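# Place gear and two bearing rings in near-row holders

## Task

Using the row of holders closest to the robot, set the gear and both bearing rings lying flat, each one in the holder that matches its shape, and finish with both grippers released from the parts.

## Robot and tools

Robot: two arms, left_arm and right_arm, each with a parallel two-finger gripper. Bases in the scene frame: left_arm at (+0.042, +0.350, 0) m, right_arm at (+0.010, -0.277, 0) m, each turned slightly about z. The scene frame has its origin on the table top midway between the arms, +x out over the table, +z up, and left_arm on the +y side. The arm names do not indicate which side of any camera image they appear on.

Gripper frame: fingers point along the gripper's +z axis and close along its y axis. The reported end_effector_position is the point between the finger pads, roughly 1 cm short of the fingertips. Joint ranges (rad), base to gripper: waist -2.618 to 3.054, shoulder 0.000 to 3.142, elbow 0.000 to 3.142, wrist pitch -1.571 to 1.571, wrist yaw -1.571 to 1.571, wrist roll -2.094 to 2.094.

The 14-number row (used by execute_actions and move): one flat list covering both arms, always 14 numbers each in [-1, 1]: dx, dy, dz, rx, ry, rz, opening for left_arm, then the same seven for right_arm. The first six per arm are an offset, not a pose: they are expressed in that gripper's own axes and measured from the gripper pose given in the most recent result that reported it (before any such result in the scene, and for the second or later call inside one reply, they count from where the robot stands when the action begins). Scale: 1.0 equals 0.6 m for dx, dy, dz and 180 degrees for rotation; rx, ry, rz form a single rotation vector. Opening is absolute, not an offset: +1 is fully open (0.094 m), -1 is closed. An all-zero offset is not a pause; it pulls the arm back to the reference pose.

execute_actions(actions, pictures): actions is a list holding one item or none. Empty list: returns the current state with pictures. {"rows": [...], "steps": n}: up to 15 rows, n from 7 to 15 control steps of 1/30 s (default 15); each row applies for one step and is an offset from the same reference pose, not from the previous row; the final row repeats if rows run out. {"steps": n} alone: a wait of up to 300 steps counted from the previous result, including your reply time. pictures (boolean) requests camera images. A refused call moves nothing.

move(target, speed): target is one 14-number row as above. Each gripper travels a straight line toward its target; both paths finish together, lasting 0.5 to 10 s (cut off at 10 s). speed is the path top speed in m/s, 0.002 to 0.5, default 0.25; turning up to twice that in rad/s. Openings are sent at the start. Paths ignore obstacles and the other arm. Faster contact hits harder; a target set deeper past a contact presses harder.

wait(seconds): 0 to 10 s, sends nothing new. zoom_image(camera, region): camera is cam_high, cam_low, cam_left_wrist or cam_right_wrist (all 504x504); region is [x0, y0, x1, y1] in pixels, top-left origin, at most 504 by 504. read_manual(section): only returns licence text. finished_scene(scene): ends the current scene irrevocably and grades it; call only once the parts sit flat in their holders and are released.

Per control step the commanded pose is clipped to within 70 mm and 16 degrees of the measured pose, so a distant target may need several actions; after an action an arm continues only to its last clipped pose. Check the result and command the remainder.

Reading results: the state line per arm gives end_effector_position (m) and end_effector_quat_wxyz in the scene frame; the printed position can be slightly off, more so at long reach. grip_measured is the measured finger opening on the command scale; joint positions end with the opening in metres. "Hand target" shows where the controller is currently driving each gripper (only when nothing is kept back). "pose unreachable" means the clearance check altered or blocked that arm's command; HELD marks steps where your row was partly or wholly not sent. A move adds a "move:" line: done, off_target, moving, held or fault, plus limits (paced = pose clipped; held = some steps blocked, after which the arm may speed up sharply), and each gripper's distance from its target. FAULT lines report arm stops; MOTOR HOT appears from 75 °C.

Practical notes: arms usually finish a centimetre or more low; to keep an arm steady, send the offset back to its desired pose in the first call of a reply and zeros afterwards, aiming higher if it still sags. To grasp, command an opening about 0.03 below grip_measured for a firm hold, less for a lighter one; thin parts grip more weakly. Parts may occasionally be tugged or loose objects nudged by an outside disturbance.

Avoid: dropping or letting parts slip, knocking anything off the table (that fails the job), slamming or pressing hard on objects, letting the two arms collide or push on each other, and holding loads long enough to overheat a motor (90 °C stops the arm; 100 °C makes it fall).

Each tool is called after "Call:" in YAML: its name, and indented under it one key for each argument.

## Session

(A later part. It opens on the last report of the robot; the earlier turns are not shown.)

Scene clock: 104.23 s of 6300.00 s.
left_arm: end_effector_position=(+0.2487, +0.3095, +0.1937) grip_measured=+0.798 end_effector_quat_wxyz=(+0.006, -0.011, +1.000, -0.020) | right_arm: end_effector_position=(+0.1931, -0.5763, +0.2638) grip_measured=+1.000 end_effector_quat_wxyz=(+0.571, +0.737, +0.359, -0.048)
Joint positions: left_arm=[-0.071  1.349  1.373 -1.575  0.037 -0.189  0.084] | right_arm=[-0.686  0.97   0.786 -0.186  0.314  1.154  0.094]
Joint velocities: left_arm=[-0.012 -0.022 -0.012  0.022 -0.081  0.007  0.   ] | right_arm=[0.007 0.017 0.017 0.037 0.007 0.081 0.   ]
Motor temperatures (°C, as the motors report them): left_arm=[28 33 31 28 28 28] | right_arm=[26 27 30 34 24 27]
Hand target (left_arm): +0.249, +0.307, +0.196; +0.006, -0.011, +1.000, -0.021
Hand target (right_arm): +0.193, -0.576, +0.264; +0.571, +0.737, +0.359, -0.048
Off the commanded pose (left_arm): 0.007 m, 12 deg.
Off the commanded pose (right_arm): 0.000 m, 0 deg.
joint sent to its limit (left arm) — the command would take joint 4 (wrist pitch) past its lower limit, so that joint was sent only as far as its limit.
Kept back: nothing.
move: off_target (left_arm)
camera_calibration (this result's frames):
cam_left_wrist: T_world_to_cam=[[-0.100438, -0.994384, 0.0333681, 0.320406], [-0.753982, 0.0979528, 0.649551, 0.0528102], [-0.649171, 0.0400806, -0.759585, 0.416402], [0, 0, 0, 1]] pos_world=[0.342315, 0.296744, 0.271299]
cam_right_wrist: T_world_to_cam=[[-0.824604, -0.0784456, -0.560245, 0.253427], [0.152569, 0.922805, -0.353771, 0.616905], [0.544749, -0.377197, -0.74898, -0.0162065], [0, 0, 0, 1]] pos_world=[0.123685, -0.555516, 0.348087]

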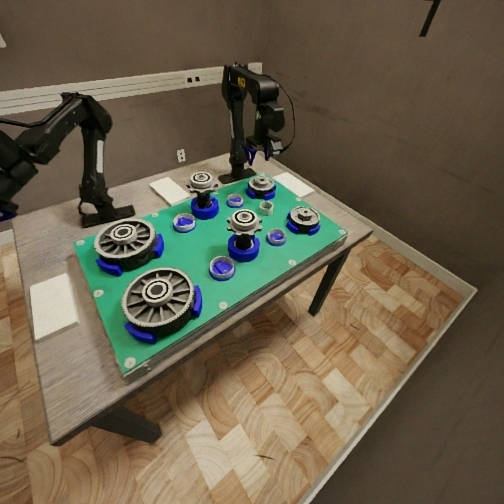

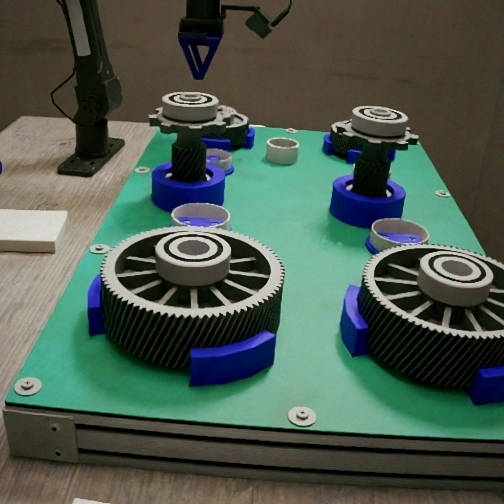

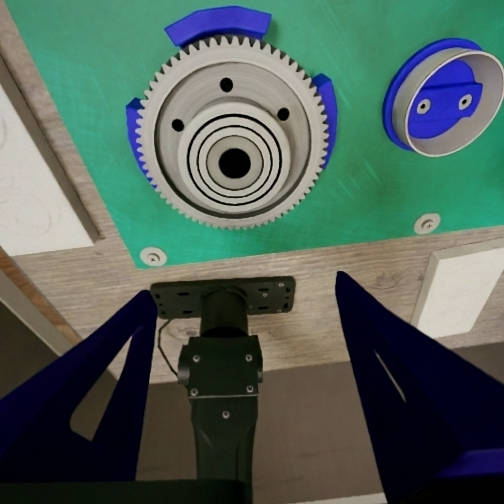

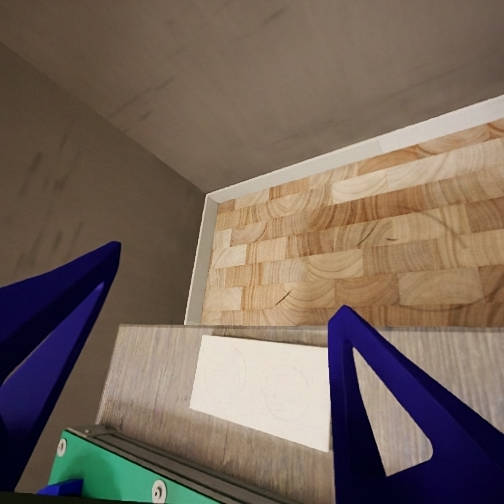

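Call:
move:
  target: [-0.058,-0.003,0.128,0,0.067,0,0.8,0,0,0,0,0,0,1]
  speed: 0.12

Call:
move:
  target: [0,0,0,0,0,0,0.2,0,0,0,0,0,0,1]

Call:
move:
  target: [-0.02,0,-0.09,0,-0.04,0,0.2,0,0,0,0,0,0,1]
  speed: 0.06

Call:
move:
  target: [-0.03,0,-0.045,0,0,0,0.2,0,0,0,0,0,0,1]
  speed: 0.04

Scene clock: 106.07 s of 6300.00 s.
left_arm: end_effector_position=(+0.2817, +0.3037, +0.1210) grip_measured=+0.798 end_effector_quat_wxyz=(-0.106, -0.008, +0.994, -0.015) | right_arm: end_effector_position=(+0.1931, -0.5763, +0.2638) grip_measured=+1.000 end_effector_quat_wxyz=(+0.571, +0.737, +0.359, -0.048)
Joint positions: left_arm=[-0.053  1.658  1.347 -1.466  0.062 -0.158  0.084] | right_arm=[-0.686  0.97   0.786 -0.186  0.314  1.154  0.094]
Joint velocities: left_arm=[ 0.017  0.002  0.012  0.022 -0.037  0.051 -0.   ] | right_arm=[-0.002 -0.012  0.002  0.007  0.081 -0.022  0.   ]
Motor temperatures (°C, as the motors report them): left_arm=[28 33 31 28 28 28] | right_arm=[26 27 30 34 24 27]
Hand target (left_arm): +0.285, +0.304, +0.120; -0.099, -0.007, +0.995, -0.021
Hand target (right_arm): +0.193, -0.576, +0.264; +0.571, +0.737, +0.359, -0.048
Off the commanded pose (left_arm): 0.005 m, 1 deg.
Off the commanded pose (right_arm): 0.000 m, 0 deg.
Kept back: nothing.
move: done
camera_calibration (this result's frames):
cam_left_wrist: T_world_to_cam=[[-0.102081, -0.993576, 0.048849, 0.318776], [-0.588489, 0.0999072, 0.802309, 0.0597752], [-0.802035, 0.0531532, -0.594907, 0.401999], [0, 0, 0, 1]] pos_world=[0.390135, 0.289389, 0.175622]
cam_right_wrist: T_world_to_cam=[[-0.824604, -0.0784456, -0.560245, 0.253427], [0.152569, 0.922805, -0.353771, 0.616905], [0.544749, -0.377197, -0.74898, -0.0162065], [0, 0, 0, 1]] pos_world=[0.123685, -0.555516, 0.348087]

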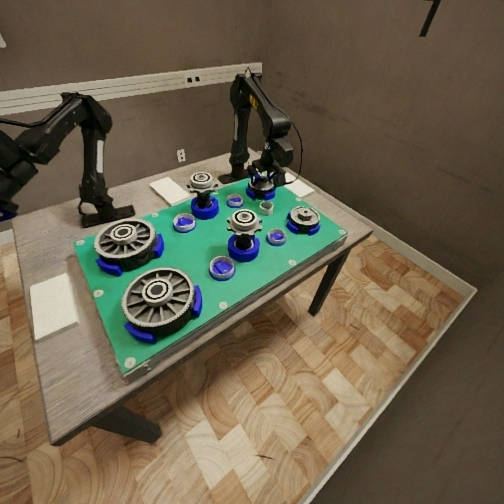

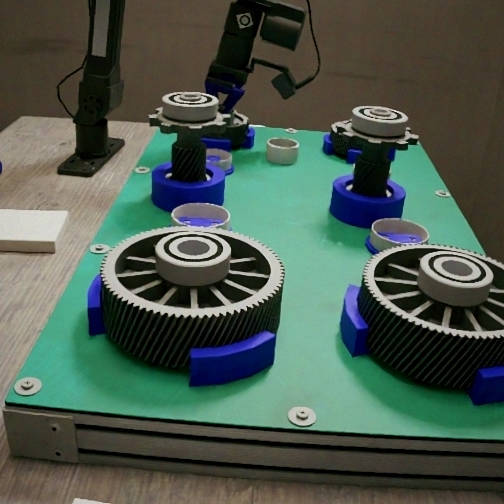

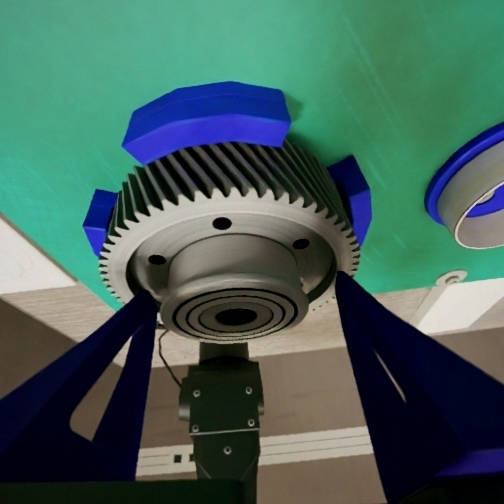

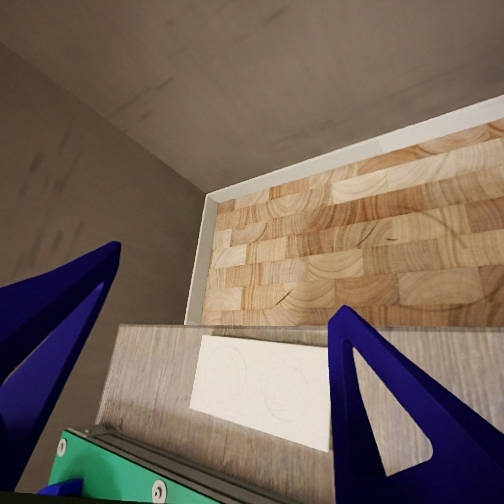

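Scene clock: 106.57 s of 6300.00 s.
left_arm: end_effector_position=(+0.2818, +0.3053, +0.1209) grip_measured=+0.243 end_effector_quat_wxyz=(-0.106, -0.008, +0.994, -0.011) | right_arm: end_effector_position=(+0.1931, -0.5763, +0.2638) grip_measured=+1.000 end_effector_quat_wxyz=(+0.571, +0.737, +0.359, -0.048)
Joint positions: left_arm=[-0.053  1.658  1.347 -1.466  0.054 -0.158  0.058] | right_arm=[-0.686  0.97   0.786 -0.186  0.314  1.154  0.094]
Joint velocities: left_arm=[-0.007  0.012 -0.002 -0.007 -0.037  0.037  0.   ] | right_arm=[ 0.007  0.007 -0.007  0.007 -0.066 -0.066  0.   ]
Motor temperatures (°C, as the motors report them): left_arm=[28 33 31 28 28 28] | right_arm=[26 27 30 34 24 27]
Hand target (left_arm): +0.282, +0.304, +0.121; -0.106, -0.008, +0.994, -0.015
Hand target (right_arm): +0.193, -0.576, +0.264; +0.571, +0.737, +0.359, -0.048
Off the commanded pose (left_arm): 0.002 m, 0 deg.
Off the commanded pose (right_arm): 0.000 m, 0 deg.
Kept back: nothing.
move: done
camera_calibration (this result's frames):
cam_left_wrist: T_world_to_cam=[[-0.102907, -0.99383, 0.041379, 0.321537], [-0.588994, 0.094405, 0.802604, 0.061529], [-0.801559, 0.0582216, -0.595075, 0.400324], [0, 0, 0, 1]] pos_world=[0.390212, 0.290437, 0.175534]
cam_right_wrist: T_world_to_cam=[[-0.824604, -0.0784456, -0.560245, 0.253427], [0.152569, 0.922805, -0.353771, 0.616905], [0.544749, -0.377197, -0.74898, -0.0162065], [0, 0, 0, 1]] pos_world=[0.123685, -0.555516, 0.348087]

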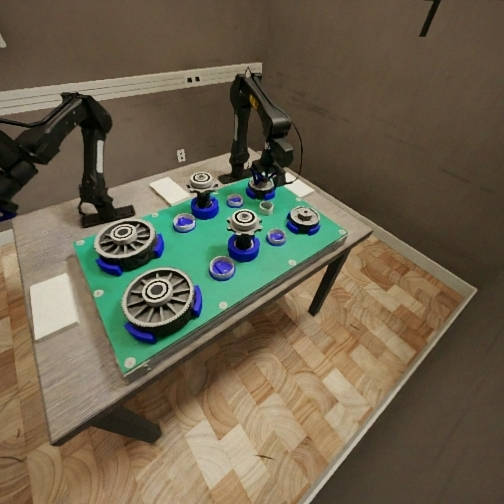

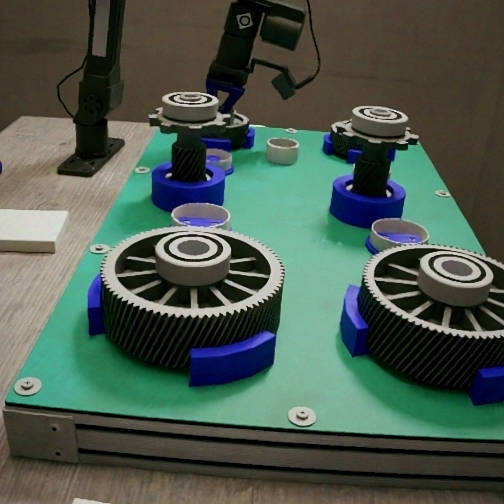

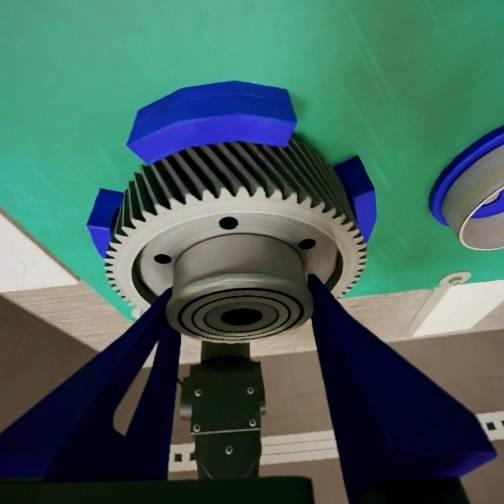

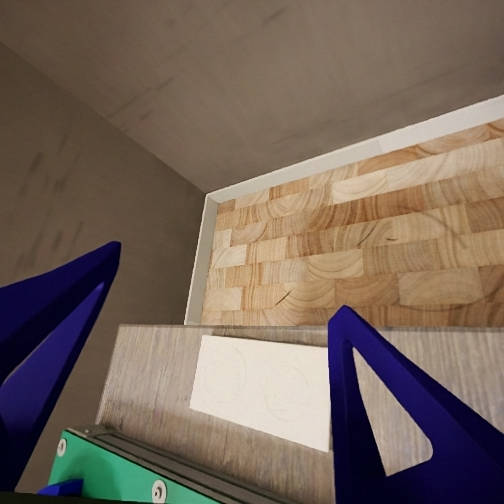

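Scene clock: 107.97 s of 6300.00 s.
left_arm: end_effector_position=(+0.2920, +0.3057, +0.1391) grip_measured=+0.243 end_effector_quat_wxyz=(-0.095, -0.007, +0.995, -0.007) | right_arm: end_effector_position=(+0.1931, -0.5763, +0.2638) grip_measured=+1.000 end_effector_quat_wxyz=(+0.571, +0.737, +0.359, -0.048)
Joint positions: left_arm=[-0.053  1.675  1.442 -1.524  0.044 -0.158  0.058] | right_arm=[-0.686  0.97   0.786 -0.186  0.314  1.154  0.094]
Joint velocities: left_arm=[ 0.002 -0.012 -0.007 -0.051 -0.022  0.022 -0.001] | right_arm=[-0.002 -0.002 -0.007 -0.007 -0.037  0.051  0.   ]
Motor temperatures (°C, as the motors report them): left_arm=[28 33 31 28 28 28] | right_arm=[26 27 30 34 24 27]
Hand target (left_arm): +0.302, +0.308, +0.170; -0.043, -0.009, +0.999, -0.010
Hand target (right_arm): +0.193, -0.576, +0.264; +0.571, +0.737, +0.359, -0.048
Off the commanded pose (left_arm): 0.035 m, 6 deg.
Off the commanded pose (right_arm): 0.000 m, 0 deg.
Kept back: nothing.
move: off_target (left_arm)
camera_calibration (this result's frames):
cam_left_wrist: T_world_to_cam=[[-0.105764, -0.993883, 0.0317945, 0.324417], [-0.605961, 0.089769, 0.790413, 0.0609627], [-0.788432, 0.0643313, -0.611748, 0.415939], [0, 0, 0, 1]] pos_world=[0.399193, 0.290202, 0.19595]
cam_right_wrist: T_world_to_cam=[[-0.824604, -0.0784456, -0.560245, 0.253427], [0.152569, 0.922805, -0.353771, 0.616905], [0.544749, -0.377197, -0.74898, -0.0162065], [0, 0, 0, 1]] pos_world=[0.123685, -0.555516, 0.348087]

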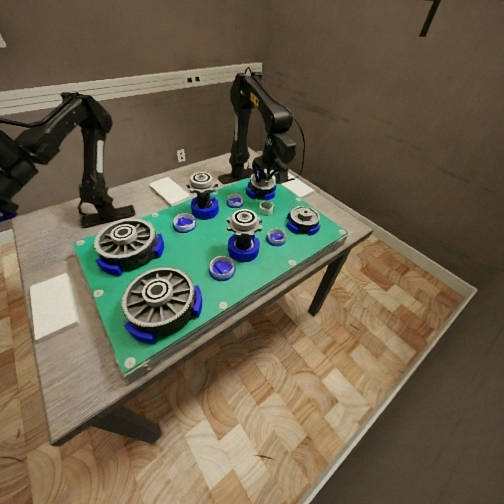

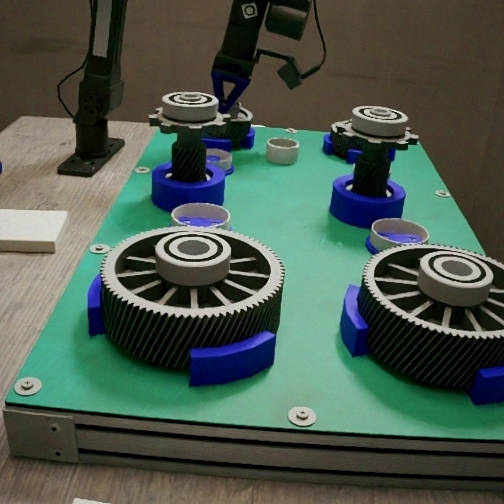

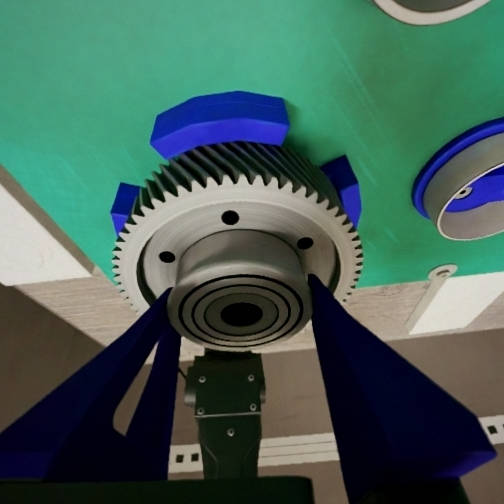

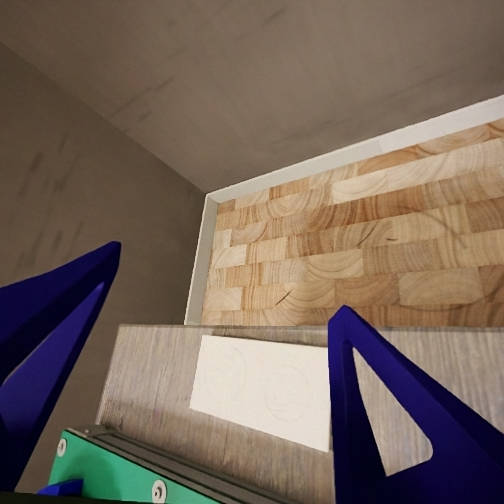

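Scene clock: 109.00 s of 6300.00 s.
left_arm: end_effector_position=(+0.2919, +0.3046, +0.1330) grip_measured=+0.243 end_effector_quat_wxyz=(-0.141, -0.008, +0.990, -0.003) | right_arm: end_effector_position=(+0.1931, -0.5763, +0.2638) grip_measured=+1.000 end_effector_quat_wxyz=(+0.571, +0.737, +0.359, -0.048)
Joint positions: left_arm=[-0.053  1.761  1.495 -1.584  0.049 -0.157  0.058] | right_arm=[-0.686  0.97   0.786 -0.186  0.314  1.154  0.094]
Joint velocities: left_arm=[-0.002 -0.002 -0.017  0.037  0.051 -0.037  0.001] | right_arm=[ 0.002 -0.007 -0.012 -0.081 -0.051 -0.037  0.   ]
Motor temperatures (°C, as the motors report them): left_arm=[28 33 32 28 28 28] | right_arm=[26 27 30 34 24 27]
Hand target (left_arm): +0.312, +0.307, +0.162; -0.074, -0.008, +0.997, -0.010
Hand target (right_arm): +0.193, -0.576, +0.264; +0.571, +0.737, +0.359, -0.048
Off the commanded pose (left_arm): 0.037 m, 5 deg.
Off the commanded pose (right_arm): 0.000 m, 0 deg.
joint sent to its limit (left arm) — the command would take joint 4 (wrist pitch) past its lower limit, so that joint was sent only as far as its limit.
Kept back: nothing.
move: off_target (left_arm)
camera_calibration (this result's frames):
cam_left_wrist: T_world_to_cam=[[-0.101818, -0.994242, 0.0333956, 0.322338], [-0.530727, 0.0826828, 0.8435, 0.0389907], [-0.841405, 0.0681595, -0.53609, 0.41639], [0, 0, 0, 1]] pos_world=[0.403865, 0.288877, 0.179569]
cam_right_wrist: T_world_to_cam=[[-0.824604, -0.0784456, -0.560245, 0.253427], [0.152569, 0.922805, -0.353771, 0.616905], [0.544749, -0.377197, -0.74898, -0.0162065], [0, 0, 0, 1]] pos_world=[0.123685, -0.555516, 0.348087]

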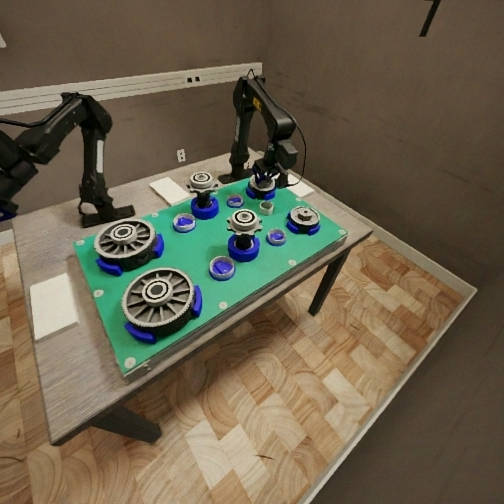

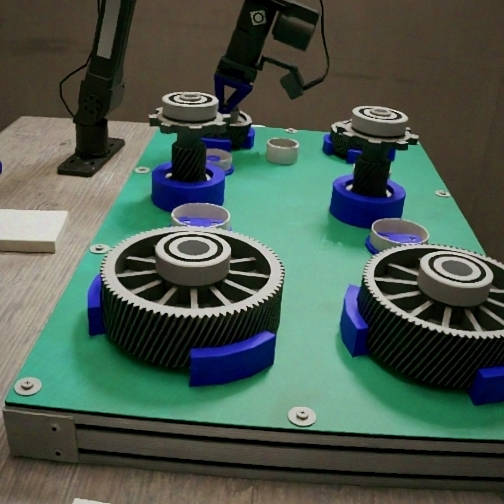

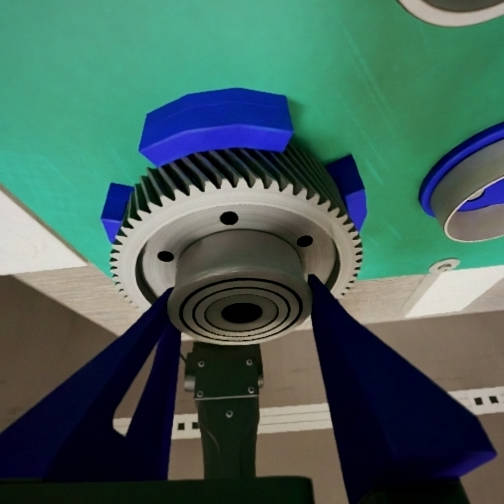

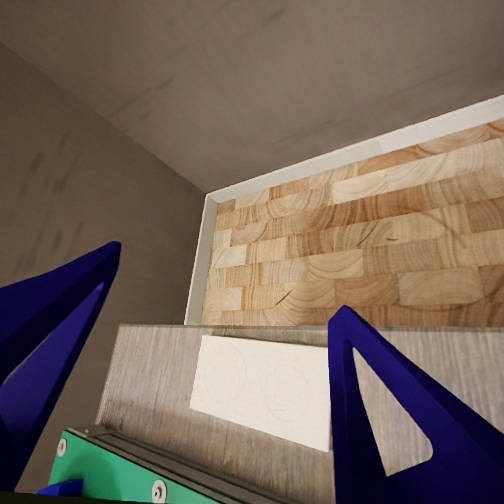

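Call:
move:
  target: [-0.02,0,-0.03,0,-0.11,0,0.2,0,0,0,0,0,0,1]
  speed: 0.04

Call:
move:
  target: [-0.01,0,0.0,0,-0.04,0,0.2,0,0,0,0,0,0,1]
  speed: 0.03

Call:
zoom_image:
  camera: "cam_low"
  region: [150,50,310,190]

Scene clock: 113.87 s of 6300.00 s.
left_arm: end_effector_position=(+0.2859, +0.3054, +0.1242) grip_measured=+0.243 end_effector_quat_wxyz=(-0.046, -0.009, +0.999, -0.004) | right_arm: end_effector_position=(+0.1931, -0.5763, +0.2638) grip_measured=+1.000 end_effector_quat_wxyz=(+0.571, +0.737, +0.359, -0.048)
Joint positions: left_arm=[-0.072  1.562  1.278 -1.375  0.023 -0.184  0.058] | right_arm=[-0.686  0.97   0.786 -0.186  0.314  1.154  0.094]
Joint velocities: left_arm=[ 0.012  0.002 -0.007 -0.081  0.007 -0.066 -0.   ] | right_arm=[ 0.007 -0.002 -0.002 -0.022  0.066  0.037  0.   ]
Motor temperatures (°C, as the motors report them): left_arm=[28 35 32 28 28 28] | right_arm=[26 27 30 34 24 27]
Hand target (left_arm): +0.307, +0.305, +0.147; +0.031, -0.012, +0.999, -0.002
Hand target (right_arm): +0.193, -0.576, +0.264; +0.571, +0.737, +0.359, -0.048
Off the commanded pose (left_arm): 0.032 m, 9 deg.
Off the commanded pose (right_arm): 0.000 m, 0 deg.
Kept back: nothing.
move: off_target (left_arm)
camera_calibration (this result's frames):
cam_left_wrist: T_world_to_cam=[[-0.10457, -0.994434, 0.0129142, 0.326169], [-0.681695, 0.0811266, 0.727125, 0.10125], [-0.724125, 0.0672319, -0.686384, 0.392014], [0, 0, 0, 1]] pos_world=[0.386996, 0.289784, 0.191238]
cam_right_wrist: T_world_to_cam=[[-0.824604, -0.0784456, -0.560245, 0.253427], [0.152569, 0.922805, -0.353771, 0.616905], [0.544749, -0.377197, -0.74898, -0.0162065], [0, 0, 0, 1]] pos_world=[0.123685, -0.555516, 0.348087]

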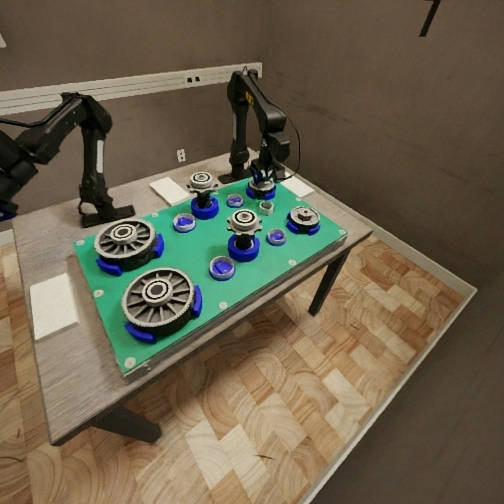

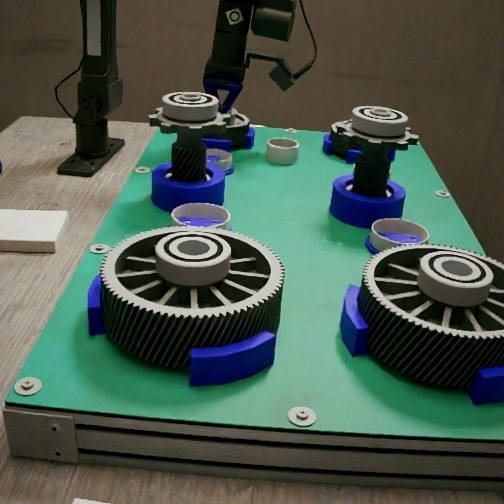

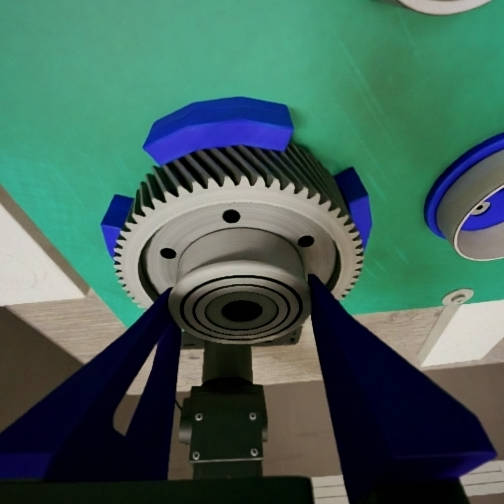

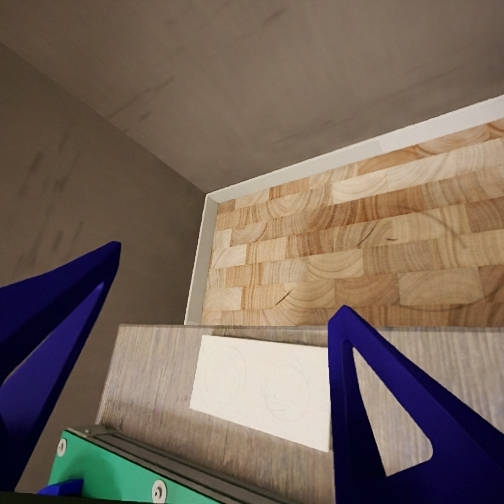

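Scene clock: 116.20 s of 6300.00 s.
left_arm: end_effector_position=(+0.2856, +0.3055, +0.1224) grip_measured=+0.243 end_effector_quat_wxyz=(-0.007, -0.008, +1.000, -0.007) | right_arm: end_effector_position=(+0.1931, -0.5763, +0.2638) grip_measured=+1.000 end_effector_quat_wxyz=(+0.571, +0.737, +0.359, -0.048)
Joint positions: left_arm=[-0.077  1.489  1.206 -1.299  0.016 -0.189  0.058] | right_arm=[-0.686  0.97   0.786 -0.186  0.314  1.154  0.094]
Joint velocities: left_arm=[ 0.012 -0.027 -0.007 -0.022 -0.125 -0.022 -0.001] | right_arm=[ 0.002 -0.012 -0.002 -0.051 -0.066 -0.066  0.   ]
Motor temperatures (°C, as the motors report them): left_arm=[28 34 31 28 28 28] | right_arm=[26 27 31 34 24 27]
Hand target (left_arm): +0.292, +0.306, +0.123; +0.017, -0.010, +1.000, -0.003
Hand target (right_arm): +0.193, -0.576, +0.264; +0.571, +0.737, +0.359, -0.048
Off the commanded pose (left_arm): 0.006 m, 3 deg.
Off the commanded pose (right_arm): 0.000 m, 0 deg.
Kept back: nothing.
move: off_target (left_arm)
camera_calibration (this result's frames):
cam_left_wrist: T_world_to_cam=[[-0.105449, -0.994371, 0.0103695, 0.326819], [-0.735416, 0.0849986, 0.672264, 0.123219], [-0.669361, 0.0632637, -0.740239, 0.382754], [0, 0, 0, 1]] pos_world=[0.381281, 0.290291, 0.197105]
cam_right_wrist: T_world_to_cam=[[-0.824604, -0.0784456, -0.560245, 0.253427], [0.152569, 0.922805, -0.353771, 0.616905], [0.544749, -0.377197, -0.74898, -0.0162065], [0, 0, 0, 1]] pos_world=[0.123685, -0.555516, 0.348087]

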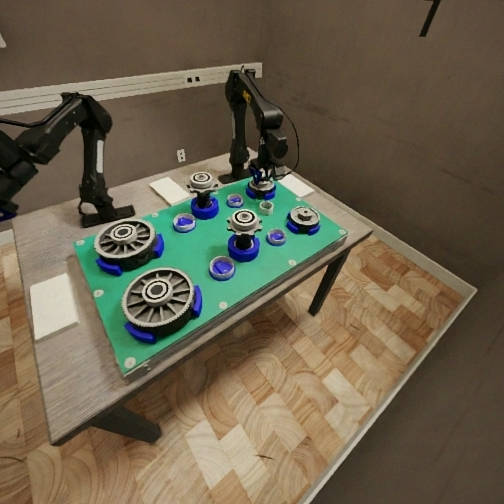

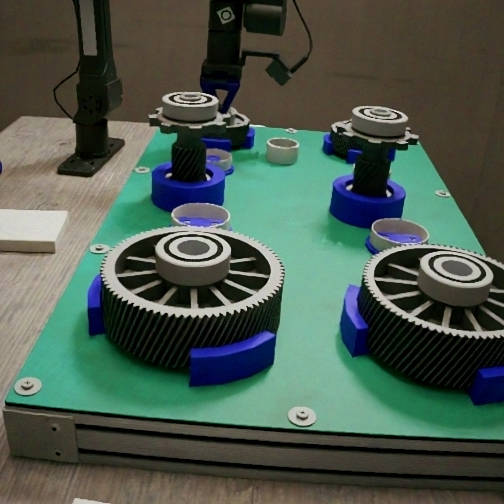

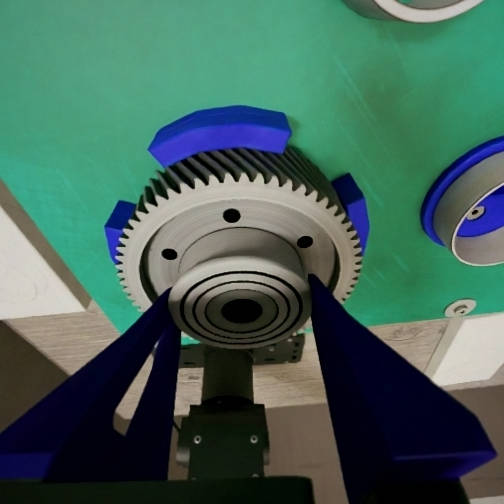

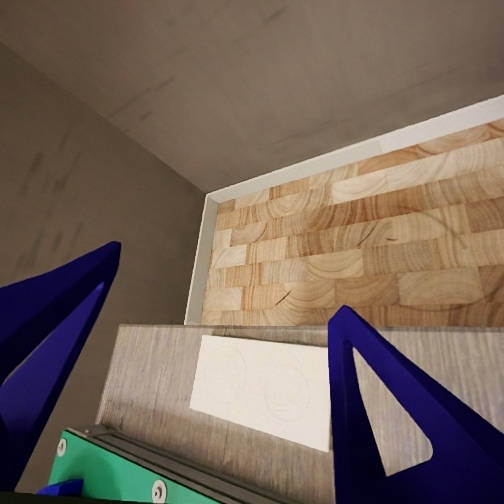

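Region (150, 50, 310, 190) of cam_low's 504x504 image, scaled by 3.150, with more detail than that image has; it fills the top 441 rows of this view, and the rest is white.

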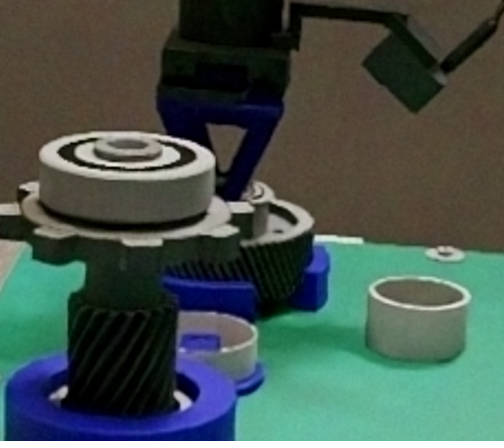

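Call:
move:
  target: [0,0,0.01,0,0,0,0.8,0,0,0,0,0,0,1]

Call:
move:
  target: [0.05,0,-0.12,0,0,0,0.8,0,0,0,0,0,0,1]

Call:
zoom_image:
  camera: "cam_high"
  region: [230,160,330,240]

Call:
zoom_image:
  camera: "cam_low"
  region: [180,80,440,180]

Scene clock: 117.20 s of 6300.00 s.
left_arm: end_effector_position=(+0.2865, +0.3053, +0.1223) grip_measured=+0.798 end_effector_quat_wxyz=(-0.005, -0.008, +1.000, -0.007) | right_arm: end_effector_position=(+0.1931, -0.5763, +0.2638) grip_measured=+1.000 end_effector_quat_wxyz=(+0.571, +0.737, +0.358, -0.048)
Joint positions: left_arm=[-0.077  1.489  1.205 -1.295  0.016 -0.189  0.084] | right_arm=[-0.686  0.97   0.786 -0.186  0.314  1.154  0.094]
Joint velocities: left_arm=[-0.007 -0.012  0.017 -0.007 -0.037  0.007 -0.   ] | right_arm=[ 0.017 -0.007  0.012 -0.037 -0.022 -0.095  0.   ]
Motor temperatures (°C, as the motors report them): left_arm=[28 34 31 28 28 28] | right_arm=[26 27 31 35 24 27]
Hand target (left_arm): +0.285, +0.305, +0.116; -0.008, -0.008, +1.000, -0.007
Hand target (right_arm): +0.193, -0.576, +0.264; +0.571, +0.737, +0.358, -0.048
Off the commanded pose (left_arm): 0.006 m, 0 deg.
Off the commanded pose (right_arm): 0.000 m, 0 deg.
Kept back: nothing.
move: done
camera_calibration (this result's frames):
cam_left_wrist: T_world_to_cam=[[-0.105485, -0.99436, 0.0110043, 0.326618], [-0.737894, 0.0856868, 0.669455, 0.124828], [-0.666623, 0.0624974, -0.742771, 0.383064], [0, 0, 0, 1]] pos_world=[0.381923, 0.290139, 0.197368]
cam_right_wrist: T_world_to_cam=[[-0.824427, -0.0782649, -0.560531, 0.253573], [0.152808, 0.92283, -0.353601, 0.616829], [0.544949, -0.377172, -0.748847, -0.0162658], [0, 0, 0, 1]] pos_world=[0.12366, -0.555517, 0.348066]

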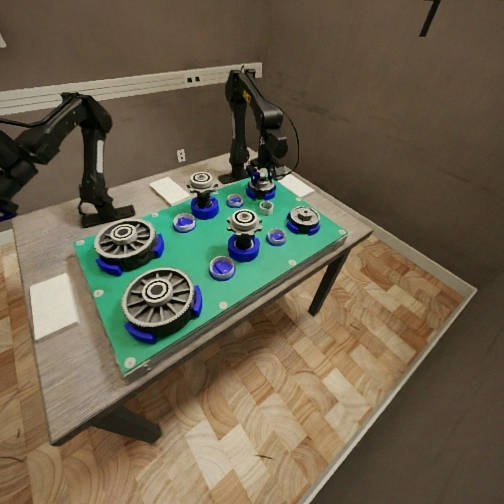

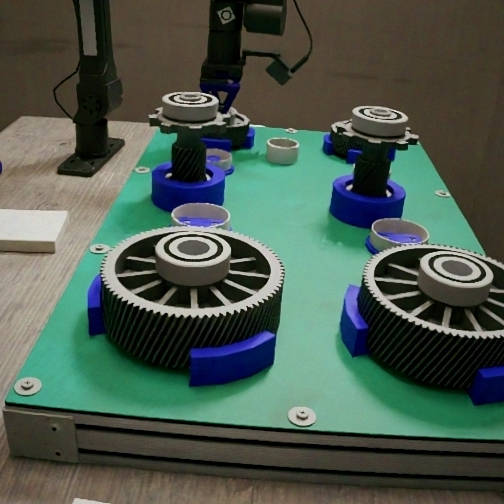

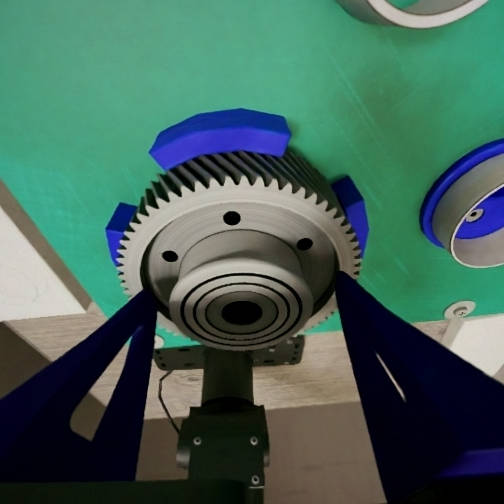

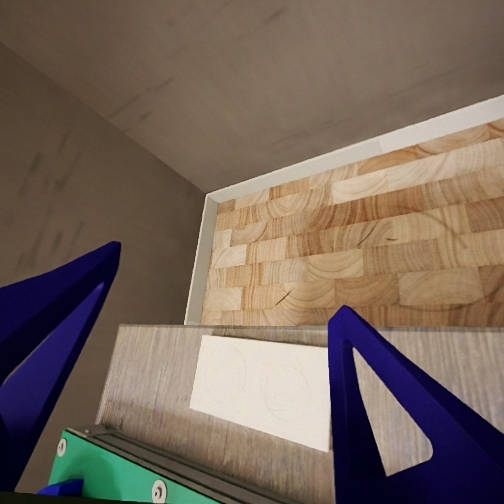

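Scene clock: 118.23 s of 6300.00 s.
left_arm: end_effector_position=(+0.2574, +0.3092, +0.1869) grip_measured=+0.798 end_effector_quat_wxyz=(-0.009, -0.009, +1.000, -0.007) | right_arm: end_effector_position=(+0.1931, -0.5763, +0.2638) grip_measured=+1.000 end_effector_quat_wxyz=(+0.571, +0.737, +0.358, -0.048)
Joint positions: left_arm=[-0.082  1.408  1.392 -1.571  0.016 -0.195  0.084] | right_arm=[-0.686  0.97   0.786 -0.186  0.314  1.154  0.094]
Joint velocities: left_arm=[-0.007 -0.007 -0.002  0.022 -0.066  0.022 -0.   ] | right_arm=[ 0.007  0.007 -0.007 -0.066 -0.022  0.051  0.   ]
Motor temperatures (°C, as the motors report them): left_arm=[28 34 31 28 28 28] | right_arm=[26 27 31 35 24 27]
Hand target (left_arm): +0.257, +0.307, +0.194; -0.001, -0.008, +1.000, -0.008
Hand target (right_arm): +0.193, -0.576, +0.264; +0.571, +0.737, +0.358, -0.048
Off the commanded pose (left_arm): 0.008 m, 0 deg.
Off the commanded pose (right_arm): 0.000 m, 0 deg.
joint sent to its limit (left arm) — the command would take joint 4 (wrist pitch) past its lower limit, so that joint was sent only as far as its limit.
Kept back: nothing.
move: done
camera_calibration (this result's frames):
cam_left_wrist: T_world_to_cam=[[-0.104263, -0.994496, 0.0103599, 0.326547], [-0.732625, 0.0838447, 0.675448, 0.0578547], [-0.672599, 0.0628343, -0.737335, 0.411774], [0, 0, 0, 1]] pos_world=[0.353391, 0.294025, 0.261154]
cam_right_wrist: T_world_to_cam=[[-0.824427, -0.0782649, -0.560531, 0.253573], [0.152808, 0.92283, -0.353601, 0.616829], [0.544949, -0.377172, -0.748847, -0.0162658], [0, 0, 0, 1]] pos_world=[0.12366, -0.555517, 0.348066]

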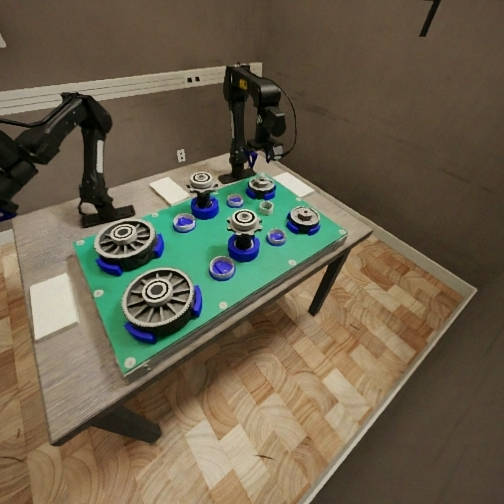

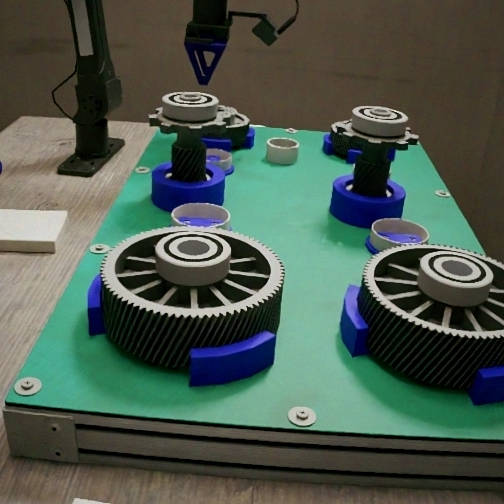

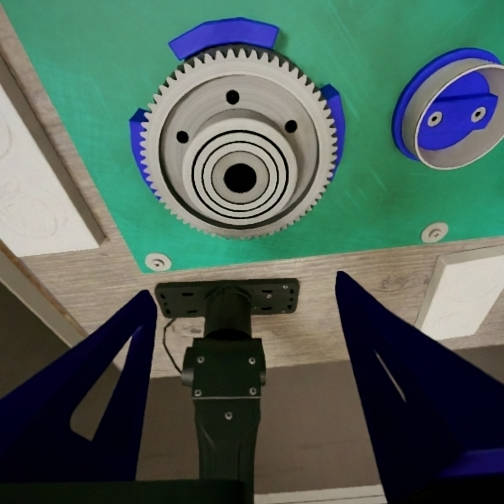

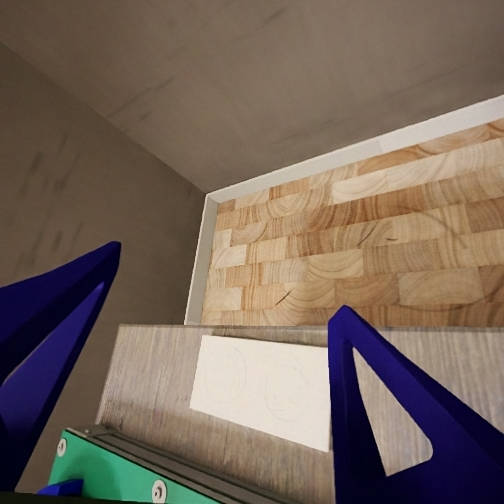

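Region (230, 160, 330, 240) of cam_high's 504x504 image, scaled by 5.040, with more detail than that image has; it fills the top 403 rows of this view, and the rest is white.

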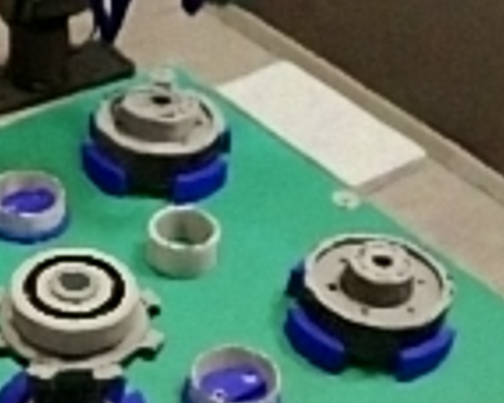

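Region (180, 80, 440, 180) of cam_low's 504x504 image, scaled by 1.938, with more detail than that image has; it fills the top 194 rows of this view, and the rest is white.

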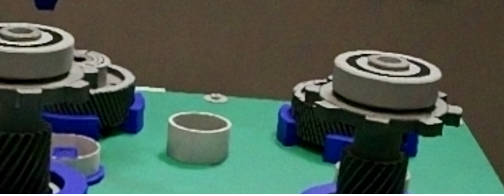

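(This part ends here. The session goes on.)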